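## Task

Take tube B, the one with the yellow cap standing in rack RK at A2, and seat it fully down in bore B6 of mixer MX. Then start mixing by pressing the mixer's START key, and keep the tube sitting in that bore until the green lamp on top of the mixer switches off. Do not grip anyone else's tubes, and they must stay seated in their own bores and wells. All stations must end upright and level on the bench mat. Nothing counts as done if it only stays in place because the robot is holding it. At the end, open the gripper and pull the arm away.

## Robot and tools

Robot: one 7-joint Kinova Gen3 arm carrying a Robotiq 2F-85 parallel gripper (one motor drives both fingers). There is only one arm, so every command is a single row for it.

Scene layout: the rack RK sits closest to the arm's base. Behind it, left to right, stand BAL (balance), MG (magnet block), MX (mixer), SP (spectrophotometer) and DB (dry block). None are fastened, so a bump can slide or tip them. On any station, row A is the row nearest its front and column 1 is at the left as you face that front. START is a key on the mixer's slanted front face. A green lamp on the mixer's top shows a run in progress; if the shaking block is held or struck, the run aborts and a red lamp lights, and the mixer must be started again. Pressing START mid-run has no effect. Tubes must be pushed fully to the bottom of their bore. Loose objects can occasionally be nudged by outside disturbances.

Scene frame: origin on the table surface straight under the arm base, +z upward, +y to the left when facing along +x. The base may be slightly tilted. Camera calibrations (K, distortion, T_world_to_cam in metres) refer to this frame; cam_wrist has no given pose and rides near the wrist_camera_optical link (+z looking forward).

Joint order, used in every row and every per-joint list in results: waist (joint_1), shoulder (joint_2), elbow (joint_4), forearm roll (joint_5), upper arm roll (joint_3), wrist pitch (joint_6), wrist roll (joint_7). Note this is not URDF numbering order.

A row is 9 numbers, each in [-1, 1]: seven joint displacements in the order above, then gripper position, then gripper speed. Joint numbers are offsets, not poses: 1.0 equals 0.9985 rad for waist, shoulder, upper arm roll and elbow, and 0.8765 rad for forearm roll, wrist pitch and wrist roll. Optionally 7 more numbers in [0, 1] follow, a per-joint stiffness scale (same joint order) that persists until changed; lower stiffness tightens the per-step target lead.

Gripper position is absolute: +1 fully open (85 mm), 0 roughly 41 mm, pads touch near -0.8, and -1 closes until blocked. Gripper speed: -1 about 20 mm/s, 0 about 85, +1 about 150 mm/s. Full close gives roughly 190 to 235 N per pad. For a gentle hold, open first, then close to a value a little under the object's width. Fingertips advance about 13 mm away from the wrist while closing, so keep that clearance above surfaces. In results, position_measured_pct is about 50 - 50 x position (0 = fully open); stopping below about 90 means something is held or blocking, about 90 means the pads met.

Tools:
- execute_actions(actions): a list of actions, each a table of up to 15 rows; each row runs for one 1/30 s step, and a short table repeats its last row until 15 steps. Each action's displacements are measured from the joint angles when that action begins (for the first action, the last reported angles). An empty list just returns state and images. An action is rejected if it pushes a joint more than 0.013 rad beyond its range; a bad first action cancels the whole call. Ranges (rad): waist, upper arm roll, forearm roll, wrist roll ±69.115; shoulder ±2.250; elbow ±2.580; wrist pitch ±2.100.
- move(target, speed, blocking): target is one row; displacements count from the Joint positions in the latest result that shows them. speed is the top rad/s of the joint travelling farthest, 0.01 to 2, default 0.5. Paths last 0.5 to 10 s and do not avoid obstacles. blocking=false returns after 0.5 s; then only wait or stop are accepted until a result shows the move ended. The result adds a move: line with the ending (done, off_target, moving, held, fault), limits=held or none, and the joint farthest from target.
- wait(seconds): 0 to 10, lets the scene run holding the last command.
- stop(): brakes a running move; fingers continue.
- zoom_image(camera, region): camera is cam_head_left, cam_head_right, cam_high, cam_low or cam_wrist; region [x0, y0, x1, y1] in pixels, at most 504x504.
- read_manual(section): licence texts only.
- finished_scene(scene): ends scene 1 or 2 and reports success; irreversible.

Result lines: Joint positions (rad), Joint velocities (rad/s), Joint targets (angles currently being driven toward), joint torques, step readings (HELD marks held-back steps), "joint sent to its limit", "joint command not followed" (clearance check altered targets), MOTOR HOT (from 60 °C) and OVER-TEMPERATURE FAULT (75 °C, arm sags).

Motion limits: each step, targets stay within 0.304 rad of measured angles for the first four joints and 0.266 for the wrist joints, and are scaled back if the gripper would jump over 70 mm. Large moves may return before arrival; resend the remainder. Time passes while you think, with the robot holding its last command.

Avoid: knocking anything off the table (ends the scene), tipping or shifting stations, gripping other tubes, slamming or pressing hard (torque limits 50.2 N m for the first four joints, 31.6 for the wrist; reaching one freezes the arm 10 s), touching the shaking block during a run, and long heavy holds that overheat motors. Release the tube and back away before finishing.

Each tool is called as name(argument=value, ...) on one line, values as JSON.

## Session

execute_actions(actions=[])

Scene clock: 0.00 s.
position_measured_pct=0.0
Joint names: [waist, shoulder, elbow, forearm roll, upper arm roll, wrist pitch, wrist roll]
Joint positions: [-0.547  1.024  1.362 -1.013 -0.597  1.362  3.066]
Joint velocities: [ 0.    -0.    -0.001  0.001 -0.001  0.002 -0.   ]
Joint torques (N m, as the joint torque sensors report them, + toward a larger angle): no reading
Joint targets: [-0.547 1.024 1.362 -1.013 -0.597 1.362 3.066]
Joint stiffness scale: [1. 1. 1. 1. 1. 1. 1.]

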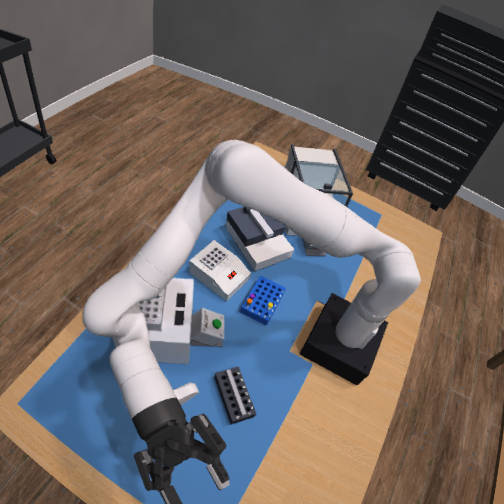

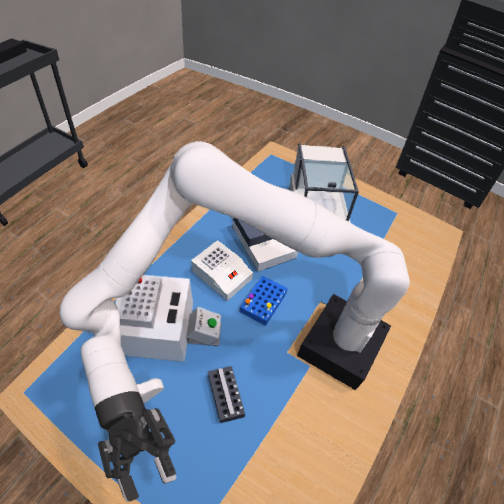

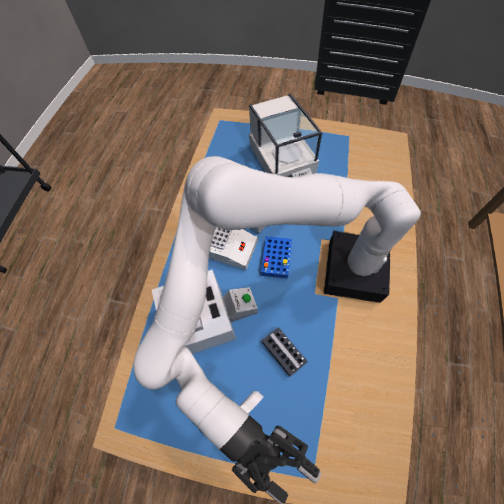

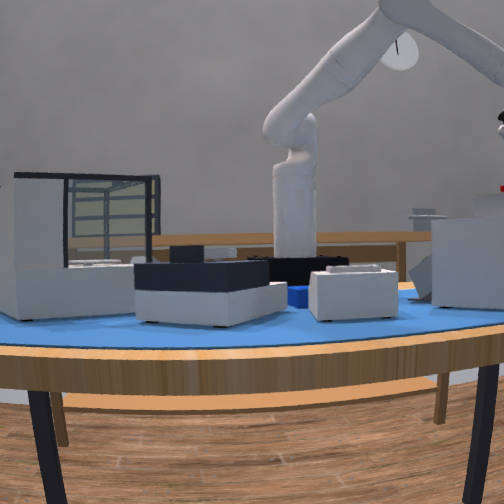

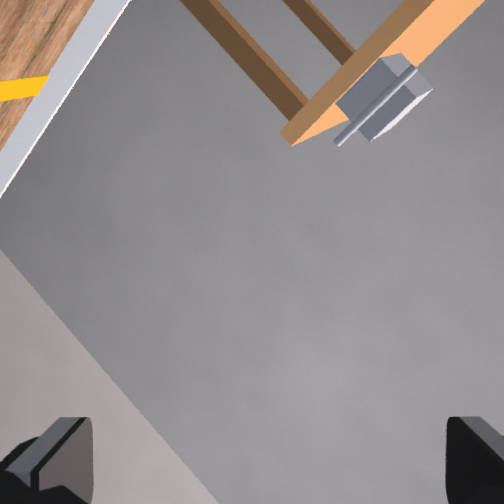

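move(target=[0.1,-0.8,0.2,0.4,0.3,-0.2,0.95,0,0], speed=0.9)

move(target=[0.2,-0.1,0.7,0.76,0.3,-0.42,0.96,-0.3,0], speed=0.9)

Scene clock: 4.03 s.
position_measured_pct=49.6
Joint names: [waist, shoulder, elbow, forearm roll, upper arm roll, wrist pitch, wrist roll]
Joint positions: [-0.451  0.229  1.557 -0.667 -0.3    1.194  3.887]
Joint velocities: [-0.001 -0.003 -0.    -0.     0.001  0.     0.   ]
Joint torques (N m, as the joint torque sensors report them, + toward a larger angle): [ -0.17 -13.34  -8.67  -1.51  -1.26  -0.16   0.17]
Joint targets: [-0.447 0.225 1.562 -0.663 -0.298 1.186 3.898]
Joint stiffness scale: [1. 1. 1. 1. 1. 1. 1.]
move: off_target; limits=none; farthest joint: the wrist roll, 0.011 radians from its target (0.833 radians at the start)

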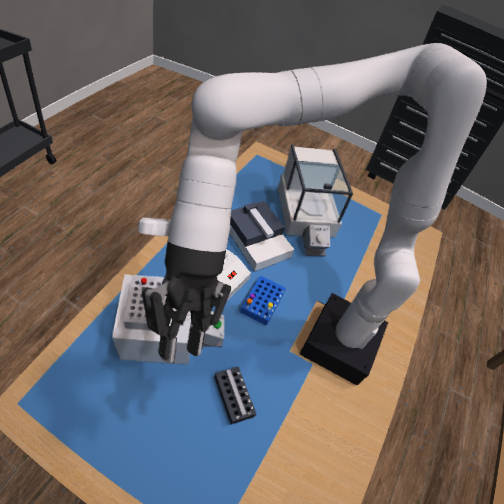

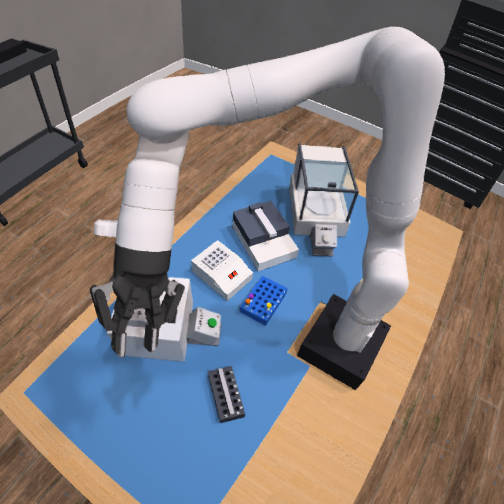

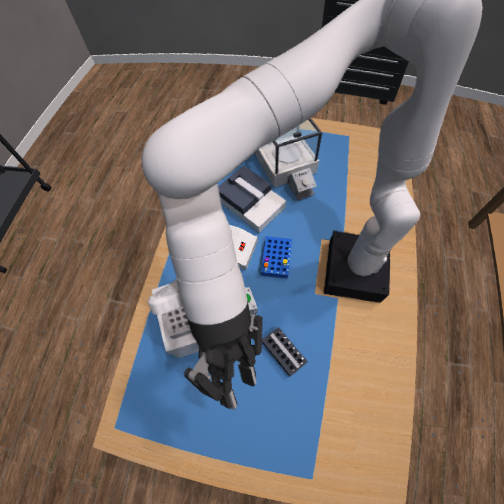

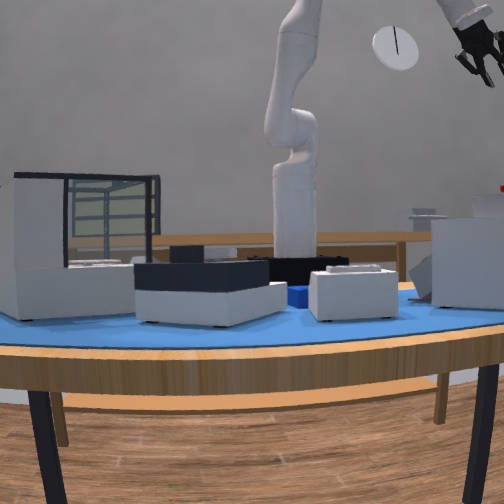

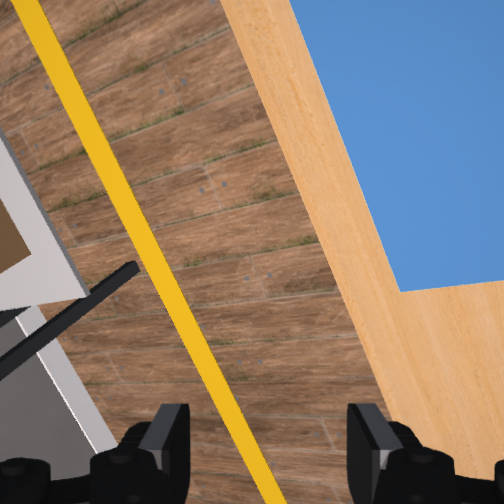

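Scene clock: 5.57 s.
position_measured_pct=65.1
Joint names: [waist, shoulder, elbow, forearm roll, upper arm roll, wrist pitch, wrist roll]
Joint positions: [-0.255  0.132  2.251 -0.005 -0.003  0.833  4.718]
Joint velocities: [ 0.003 -0.    -0.     0.    -0.     0.     0.   ]
Joint torques (N m, as the joint torque sensors report them, + toward a larger angle): [ 0.25 -8.94 -5.35  0.17 -0.09  0.09  0.13]
Joint targets: [-0.251 0.129 2.256 -0.001 -0.001 0.826 4.729]
Joint stiffness scale: [1. 1. 1. 1. 1. 1. 1.]
move: off_target; limits=none; farthest joint: the wrist roll, 0.011 radians from its target (0.841 radians at the start)

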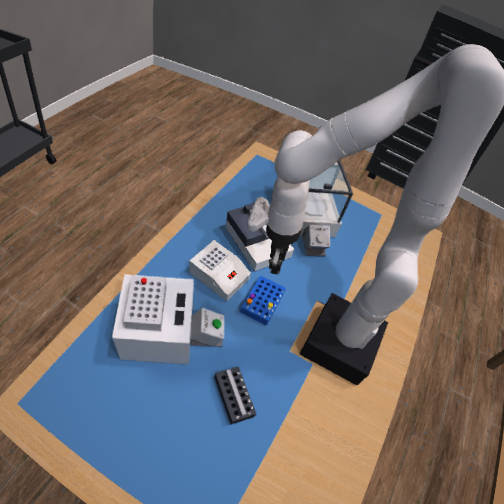

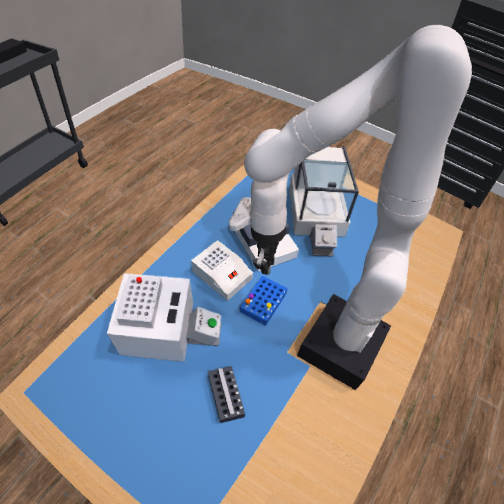

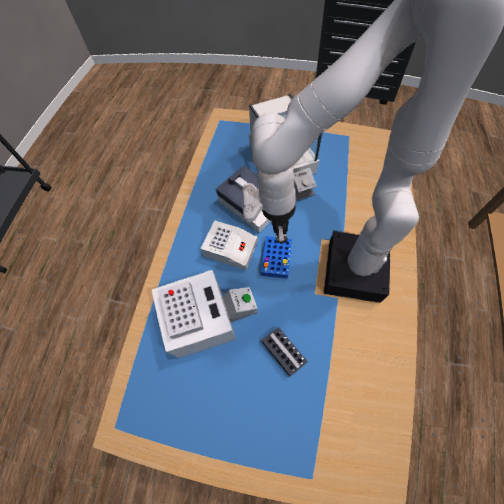

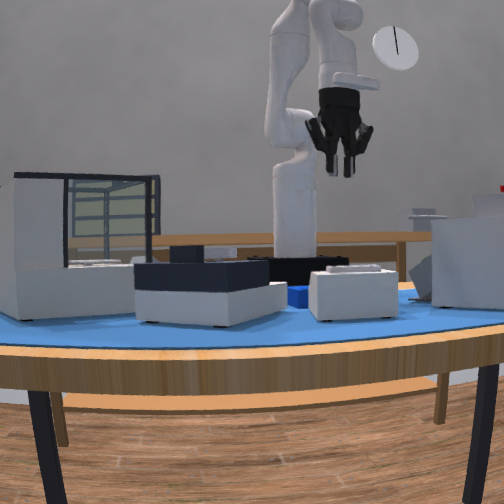

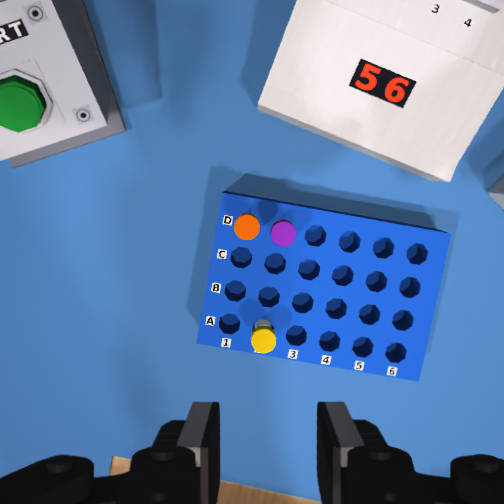

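move(target=[-0.012,0.356,0.21,0,0,-0.64,0,-0.3,0], speed=0.6)

Scene clock: 9.47 s.
position_measured_pct=65.1
Joint names: [waist, shoulder, elbow, forearm roll, upper arm roll, wrist pitch, wrist roll]
Joint positions: [-0.263  0.484  2.456 -0.005 -0.003  0.279  4.718]
Joint velocities: [ 0.001  0.002 -0.    -0.001 -0.    -0.    -0.001]
Joint torques (N m, as the joint torque sensors report them, + toward a larger angle): [ -0.13 -11.67  -0.96   0.23   0.07   0.27   0.21]
Joint targets: [-0.267 0.487 2.461 -0.005 -0.003 0.272 4.718]
Joint stiffness scale: [1. 1. 1. 1. 1. 1. 1.]
move: done; limits=none; farthest joint: the wrist pitch, 0.007 radians from its target (0.561 radians at the start)

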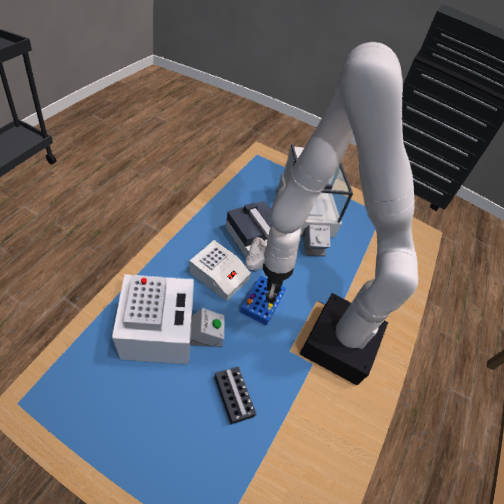

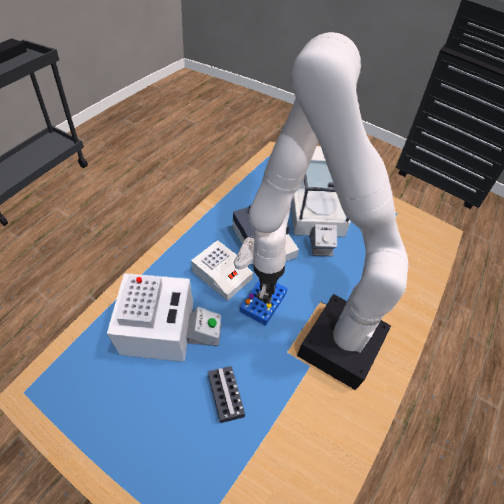

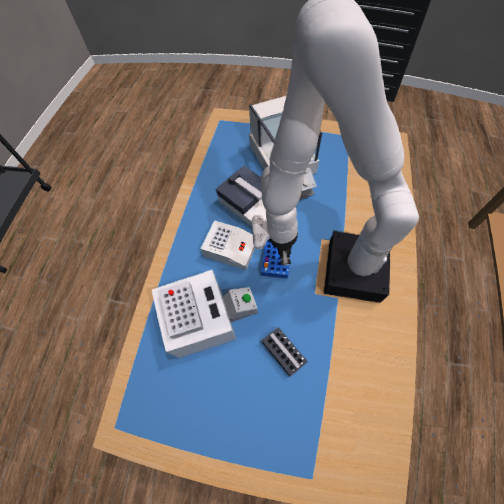

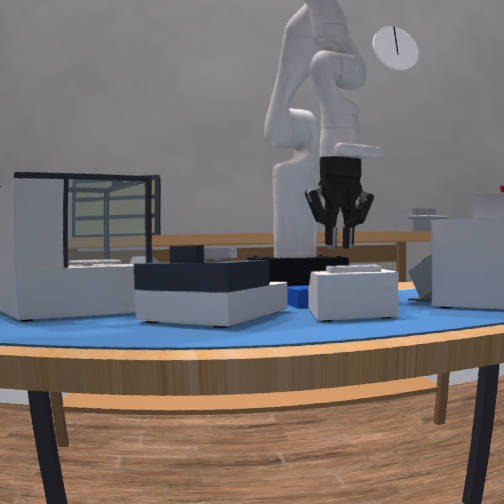

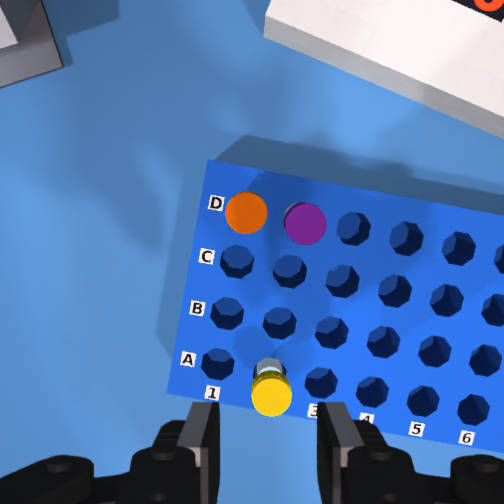

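move(target=[0.008,0.205,0.042,0,0,-0.278,0,-0.3,0], speed=0.25)

Scene clock: 13.90 s.
position_measured_pct=65.1
Joint names: [waist, shoulder, elbow, forearm roll, upper arm roll, wrist pitch, wrist roll]
Joint positions: [-0.259  0.686  2.493 -0.005 -0.003  0.043  4.718]
Joint velocities: [-0.001  0.003  0.001  0.    -0.     0.    -0.002]
Joint torques (N m, as the joint torque sensors report them, + toward a larger angle): [ -0.01 -12.23   1.1    0.1    0.07   0.29   0.17]
Joint targets: [-0.255 0.689 2.498 -0.005 -0.003 0.036 4.718]
Joint stiffness scale: [1. 1. 1. 1. 1. 1. 1.]
move: done; limits=none; farthest joint: the wrist pitch, 0.008 radians from its target (0.244 radians at the start)

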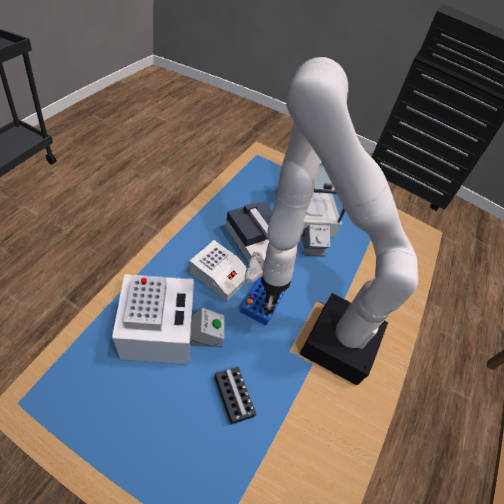

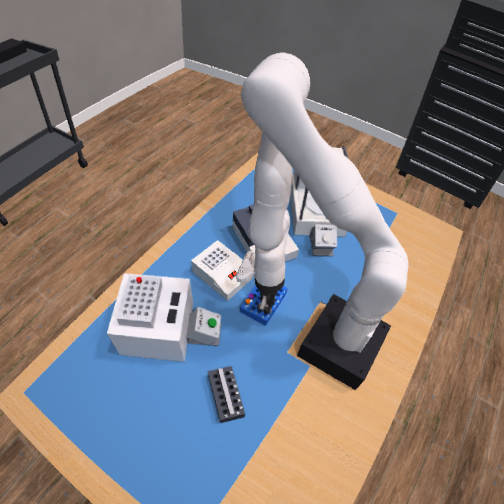

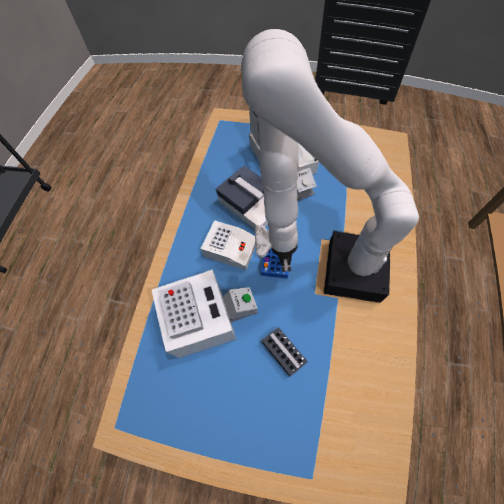

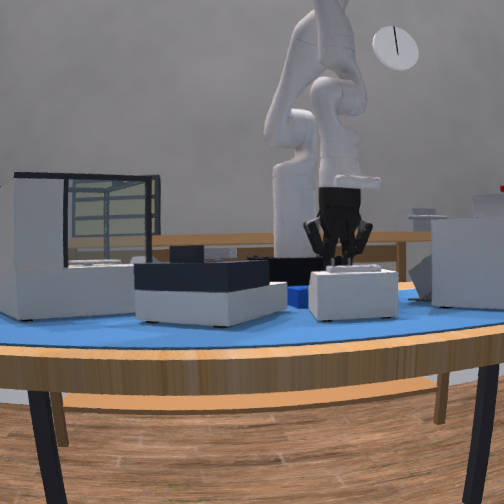

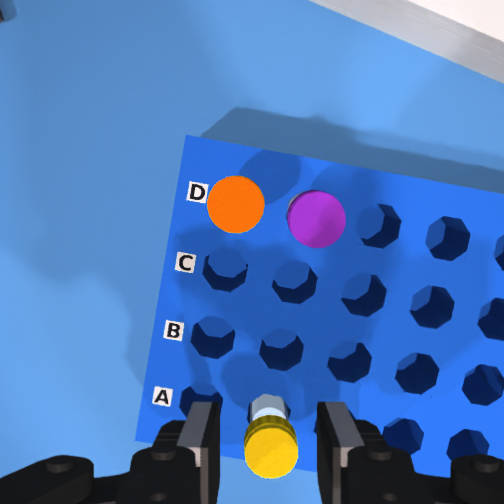

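move(target=[0,0,0,0,0,0,0,-0.72,-0.5])

move(target=[0,-0.206,-0.031,0,0,0.272,0,-0.72,0], speed=0.15)

move(target=[-0.05,-0.455,-0.292,0,0,0.85,0,-0.72,0], speed=0.7)

move(target=[-0.2,0.56,-0.788,0,0,0.265,0,-0.72,0], speed=0.7)

Scene clock: 20.13 s.
position_measured_pct=81.7
Joint names: [waist, shoulder, elbow, forearm roll, upper arm roll, wrist pitch, wrist roll]
Joint positions: [-0.259  0.686  2.493 -0.005 -0.003  0.043  4.718]
Joint velocities: [-0.     0.    -0.001 -0.001 -0.     0.     0.003]
Joint torques (N m, as the joint torque sensors report them, + toward a larger angle): [ -0.15 -11.07   0.94   0.11   0.08   0.08   0.15]
Joint targets: [-0.259 0.686 2.493 -0.005 -0.003 0.043 4.718]
Joint stiffness scale: [1. 1. 1. 1. 1. 1. 1.]
move: done; limits=none; farthest joint: the waist, 0.000 radians from its target (0.000 radians at the start)

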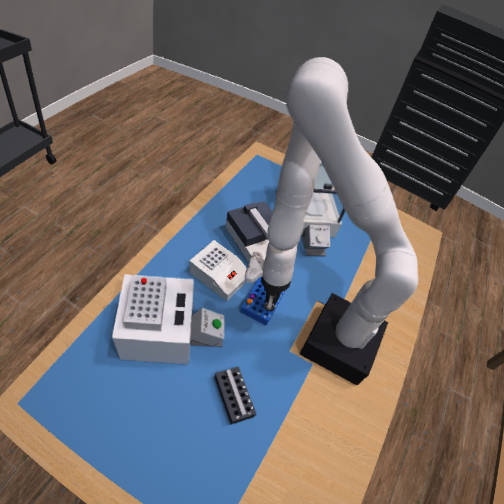

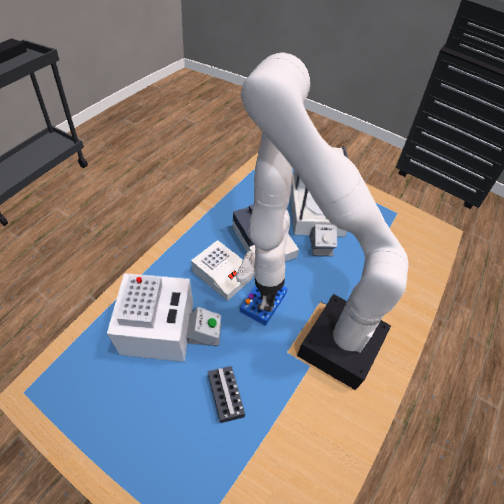

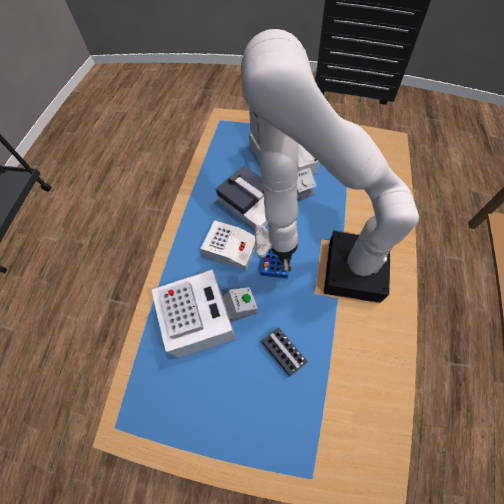

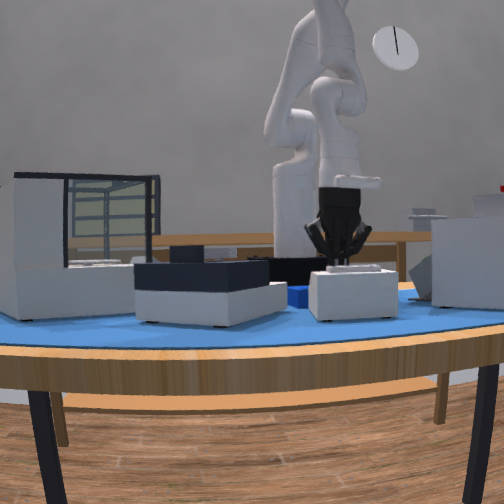

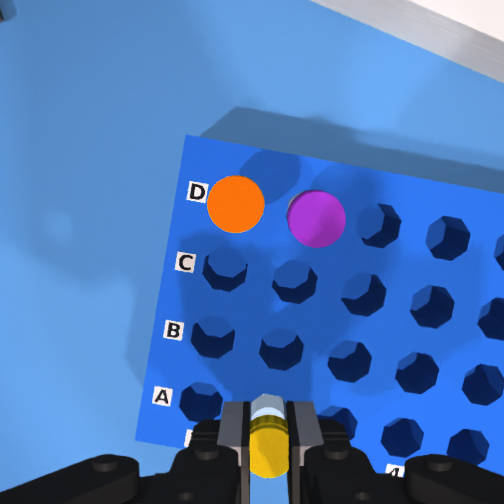

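Scene clock: 22.20 s.
position_measured_pct=81.7
Joint names: [waist, shoulder, elbow, forearm roll, upper arm roll, wrist pitch, wrist roll]
Joint positions: [-0.259  0.483  2.467 -0.005 -0.003  0.274  4.718]
Joint velocities: [ 0.002 -0.002  0.     0.001  0.    -0.    -0.   ]
Joint torques (N m, as the joint torque sensors report them, + toward a larger angle): [  0.03 -10.78  -0.78   0.24  -0.12   0.21   0.17]
Joint targets: [-0.259 0.480 2.462 -0.005 -0.003 0.281 4.718]
Joint stiffness scale: [1. 1. 1. 1. 1. 1. 1.]
move: done; limits=none; farthest joint: the wrist pitch, 0.007 radians from its target (0.238 radians at the start)

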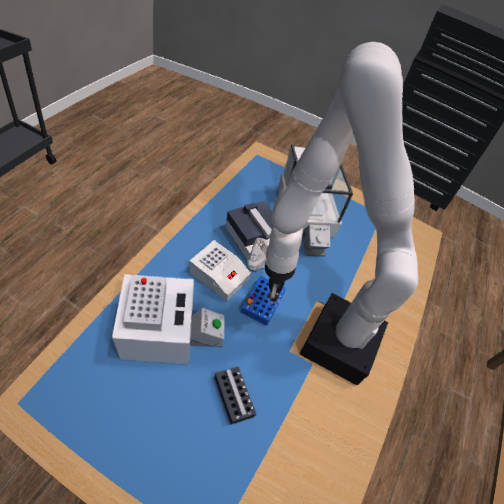

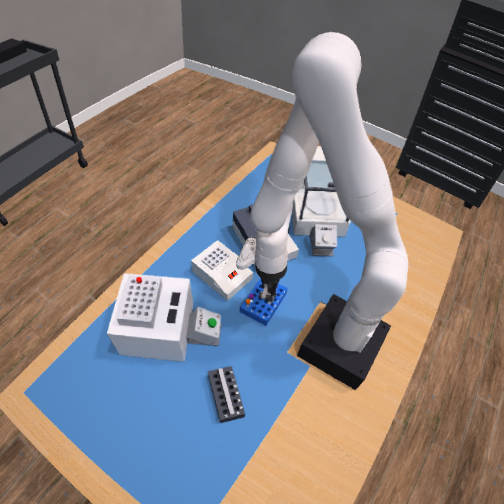

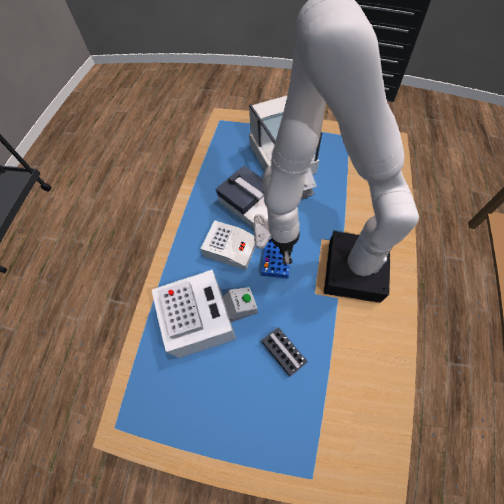

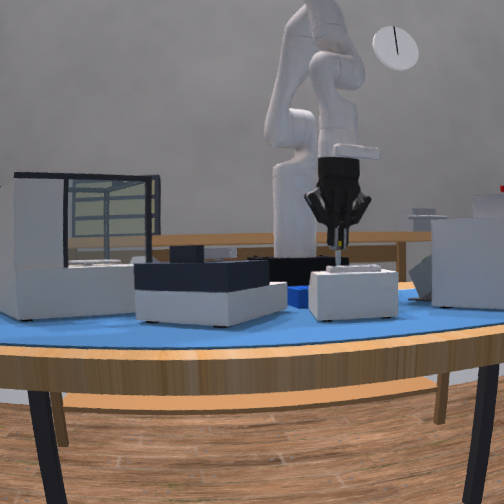

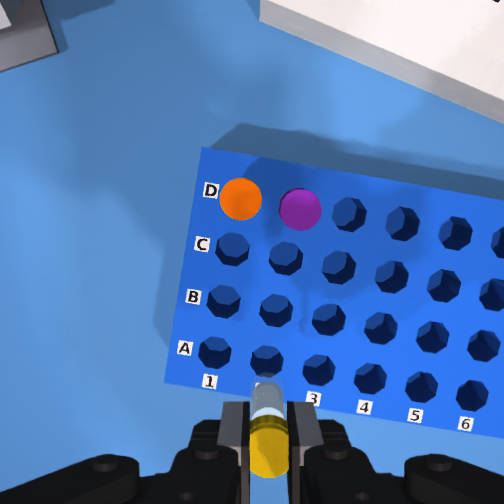

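Scene clock: 23.93 s.
position_measured_pct=81.7
Joint names: [waist, shoulder, elbow, forearm roll, upper arm roll, wrist pitch, wrist roll]
Joint positions: [-0.305  0.032  2.18  -0.005 -0.003  1.012  4.718]
Joint velocities: [-0.001 -0.003 -0.001  0.     0.    -0.     0.001]
Joint torques (N m, as the joint torque sensors report them, + toward a larger angle): [ 0.08 -7.87 -6.32  0.22 -0.25  0.2   0.18]
Joint targets: [-0.309 0.029 2.176 -0.005 -0.003 1.019 4.718]
Joint stiffness scale: [1. 1. 1. 1. 1. 1. 1.]
move: done; limits=none; farthest joint: the wrist pitch, 0.007 radians from its target (0.745 radians at the start)

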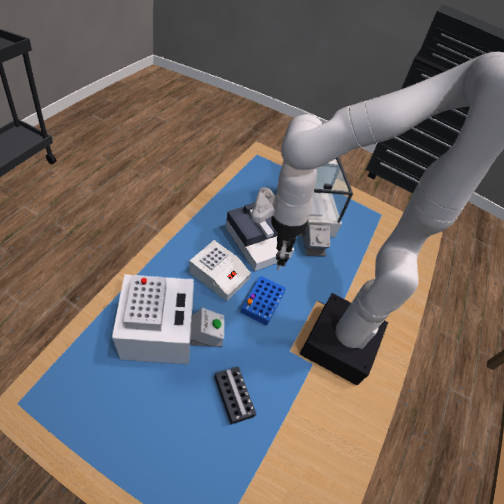

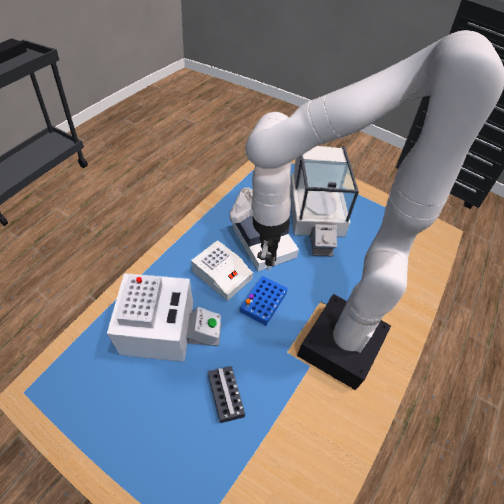

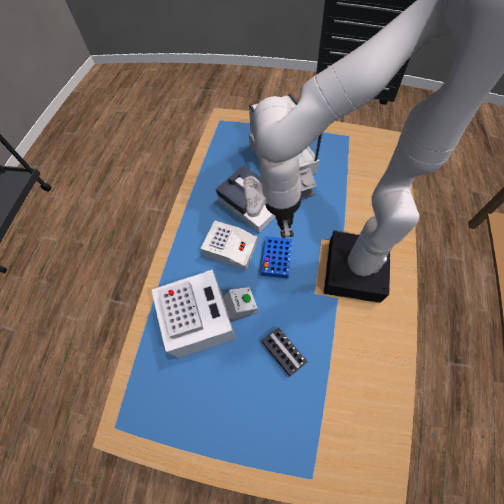

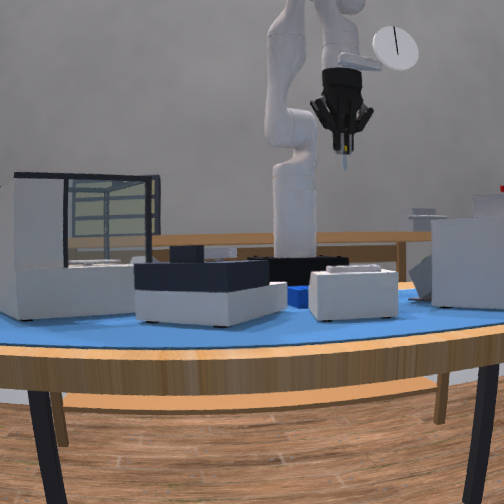

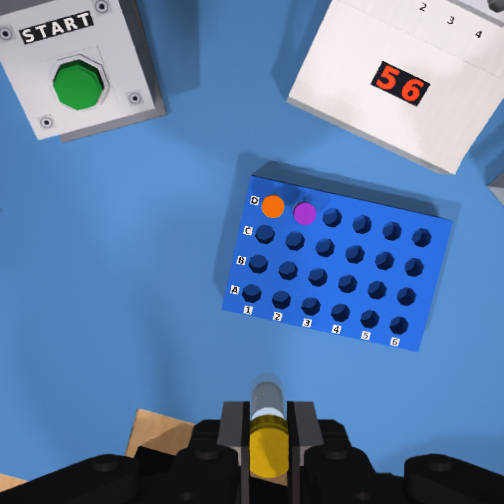

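Scene clock: 25.73 s.
position_measured_pct=81.7
Joint names: [waist, shoulder, elbow, forearm roll, upper arm roll, wrist pitch, wrist roll]
Joint positions: [-0.501  0.588  1.398 -0.005 -0.003  1.237  4.718]
Joint velocities: [-0.002  0.002 -0.     0.    -0.     0.001 -0.   ]
Joint torques (N m, as the joint torque sensors report them, + toward a larger angle): [ -0.02 -19.64  -7.2    0.25   0.15   0.2    0.2 ]
Joint targets: [-0.505 0.591 1.394 -0.005 -0.003 1.244 4.718]
Joint stiffness scale: [1. 1. 1. 1. 1. 1. 1.]
move: done; limits=none; farthest joint: the wrist pitch, 0.008 radians from its target (0.232 radians at the start)

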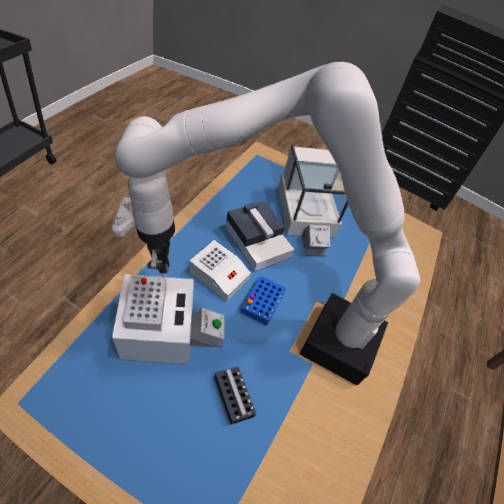

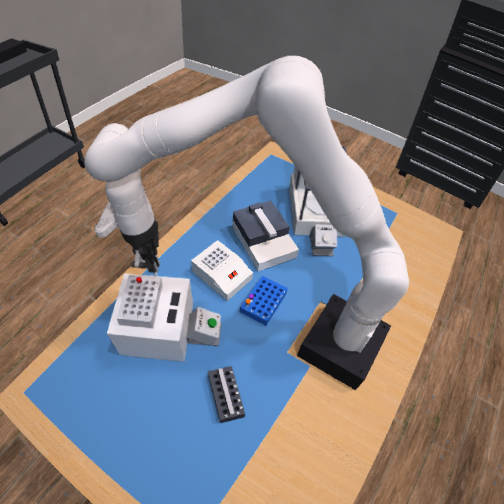

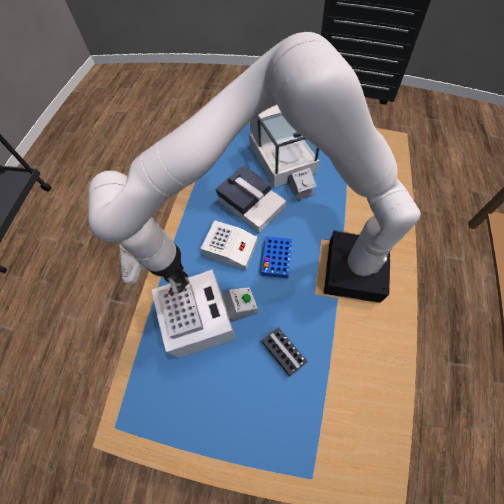

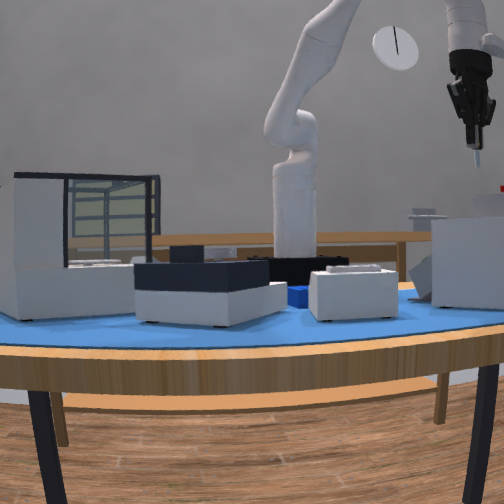

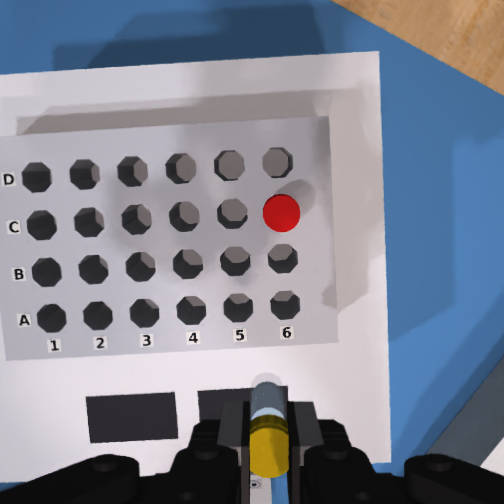

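move(target=[0.017,0.107,-0.115,0,0,0.012,0,-0.72,0], speed=0.2)

Scene clock: 28.80 s.
position_measured_pct=81.7
Joint names: [waist, shoulder, elbow, forearm roll, upper arm roll, wrist pitch, wrist roll]
Joint positions: [-0.488  0.692  1.288 -0.005 -0.003  1.24   4.718]
Joint velocities: [-0.001  0.003 -0.001  0.     0.     0.     0.   ]
Joint torques (N m, as the joint torque sensors report them, + toward a larger angle): [  0.1  -21.46  -7.23   0.23   0.16   0.21   0.16]
Joint targets: [-0.484 0.695 1.284 -0.005 -0.003 1.247 4.718]
Joint stiffness scale: [1. 1. 1. 1. 1. 1. 1.]
move: done; limits=none; farthest joint: the wrist pitch, 0.008 radians from its target (0.011 radians at the start)

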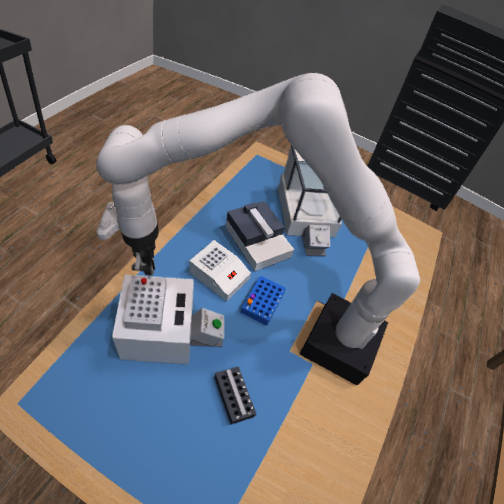

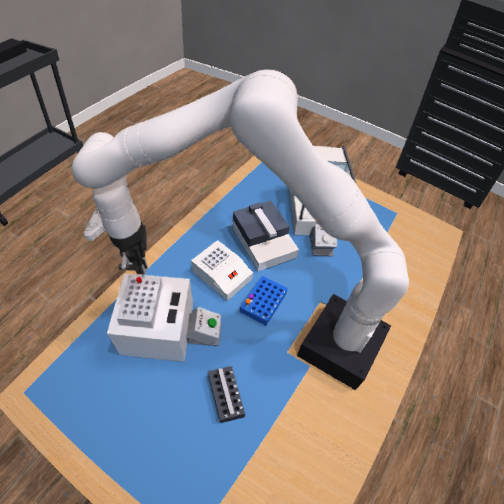

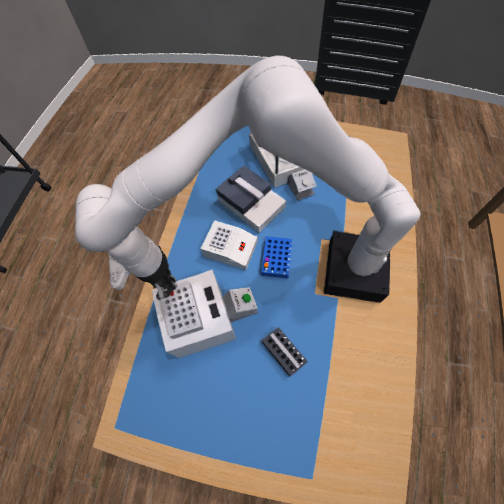

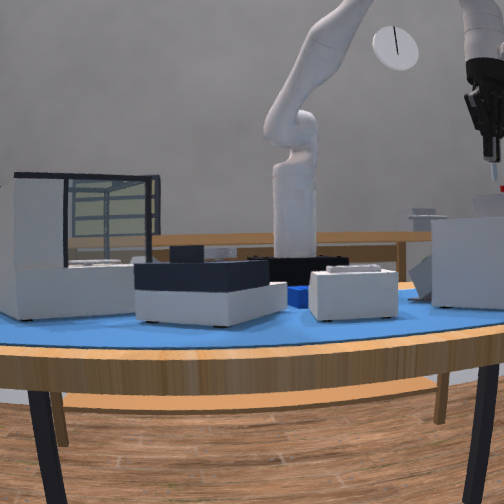

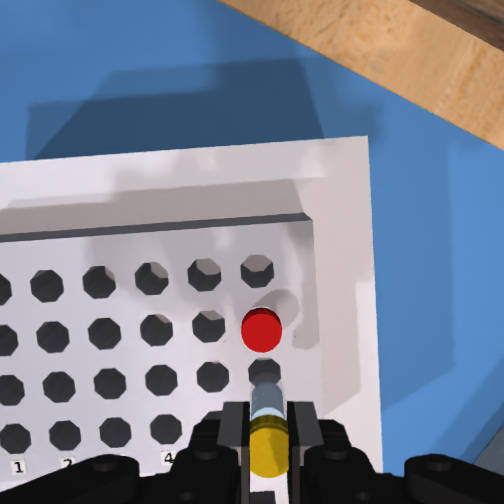

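move(target=[-0.005,0.006,0.034,0,0,-0.042,0,-0.72,0], speed=0.06)

zoom_image(camera="cam_head_left", region=[125,255,175,305])

zoom_image(camera="cam_wrist", region=[190,310,350,470])

Scene clock: 33.63 s.
position_measured_pct=81.7
Joint names: [waist, shoulder, elbow, forearm roll, upper arm roll, wrist pitch, wrist roll]
Joint positions: [-0.489  0.695  1.317 -0.005 -0.003  1.21   4.718]
Joint velocities: [ 0.001  0.     0.002  0.     0.    -0.001  0.001]
Joint torques (N m, as the joint torque sensors report them, + toward a larger angle): [ -0.27 -21.03  -7.23   0.3    0.1    0.23   0.18]
Joint targets: [-0.493 0.698 1.322 -0.005 -0.003 1.203 4.718]
Joint stiffness scale: [1. 1. 1. 1. 1. 1. 1.]
move: done; limits=none; farthest joint: the wrist pitch, 0.007 radians from its target (0.037 radians at the start)

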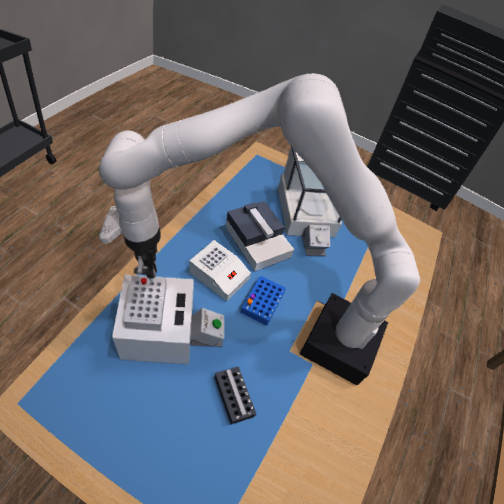

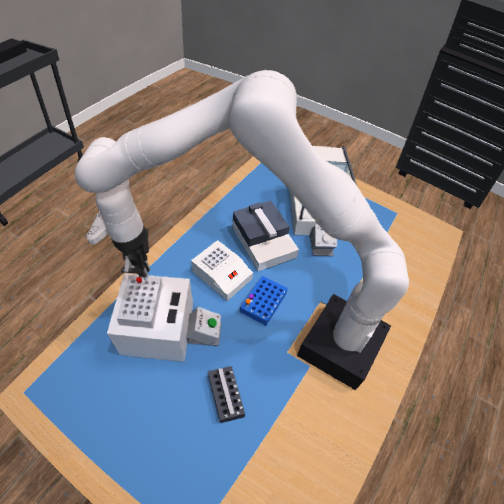

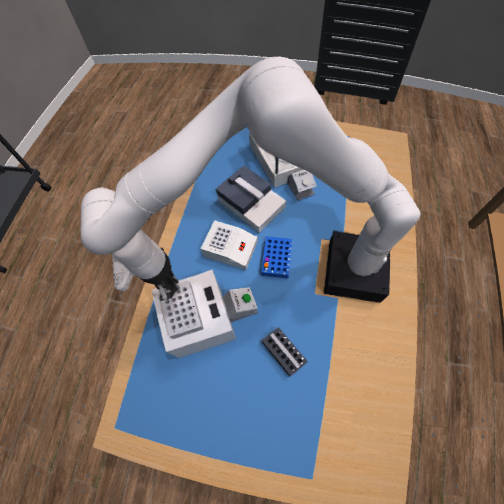

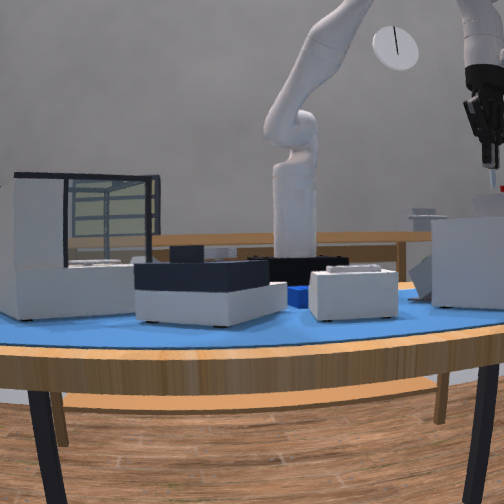

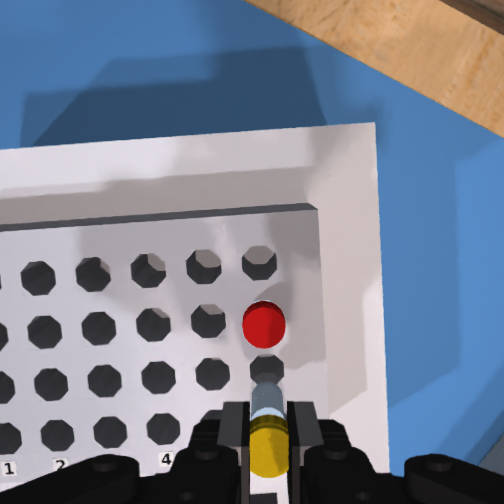

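Region (125, 255, 175, 305) of cam_head_left's 504x504 image, scaled by 10.080, with more detail than that image has.

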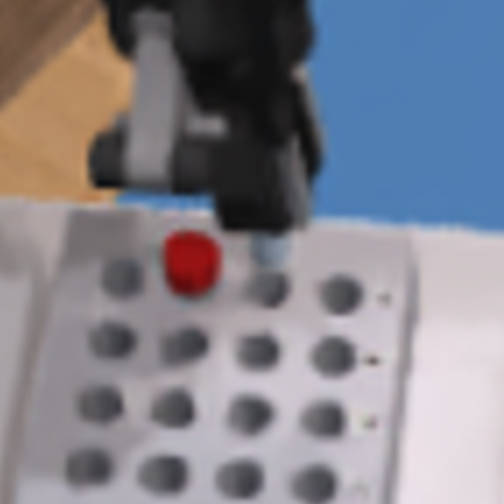

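Region (190, 310, 350, 470) of cam_wrist's 504x504 image, scaled by 3.150.

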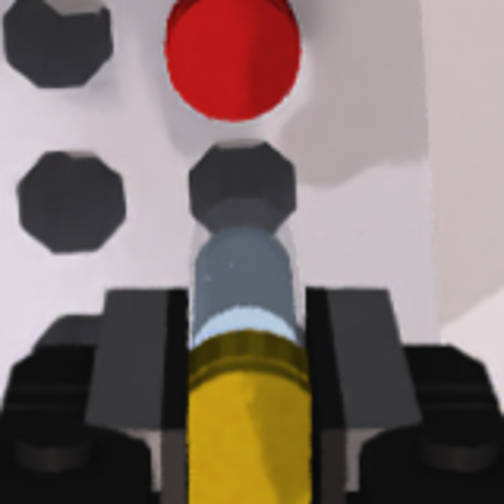

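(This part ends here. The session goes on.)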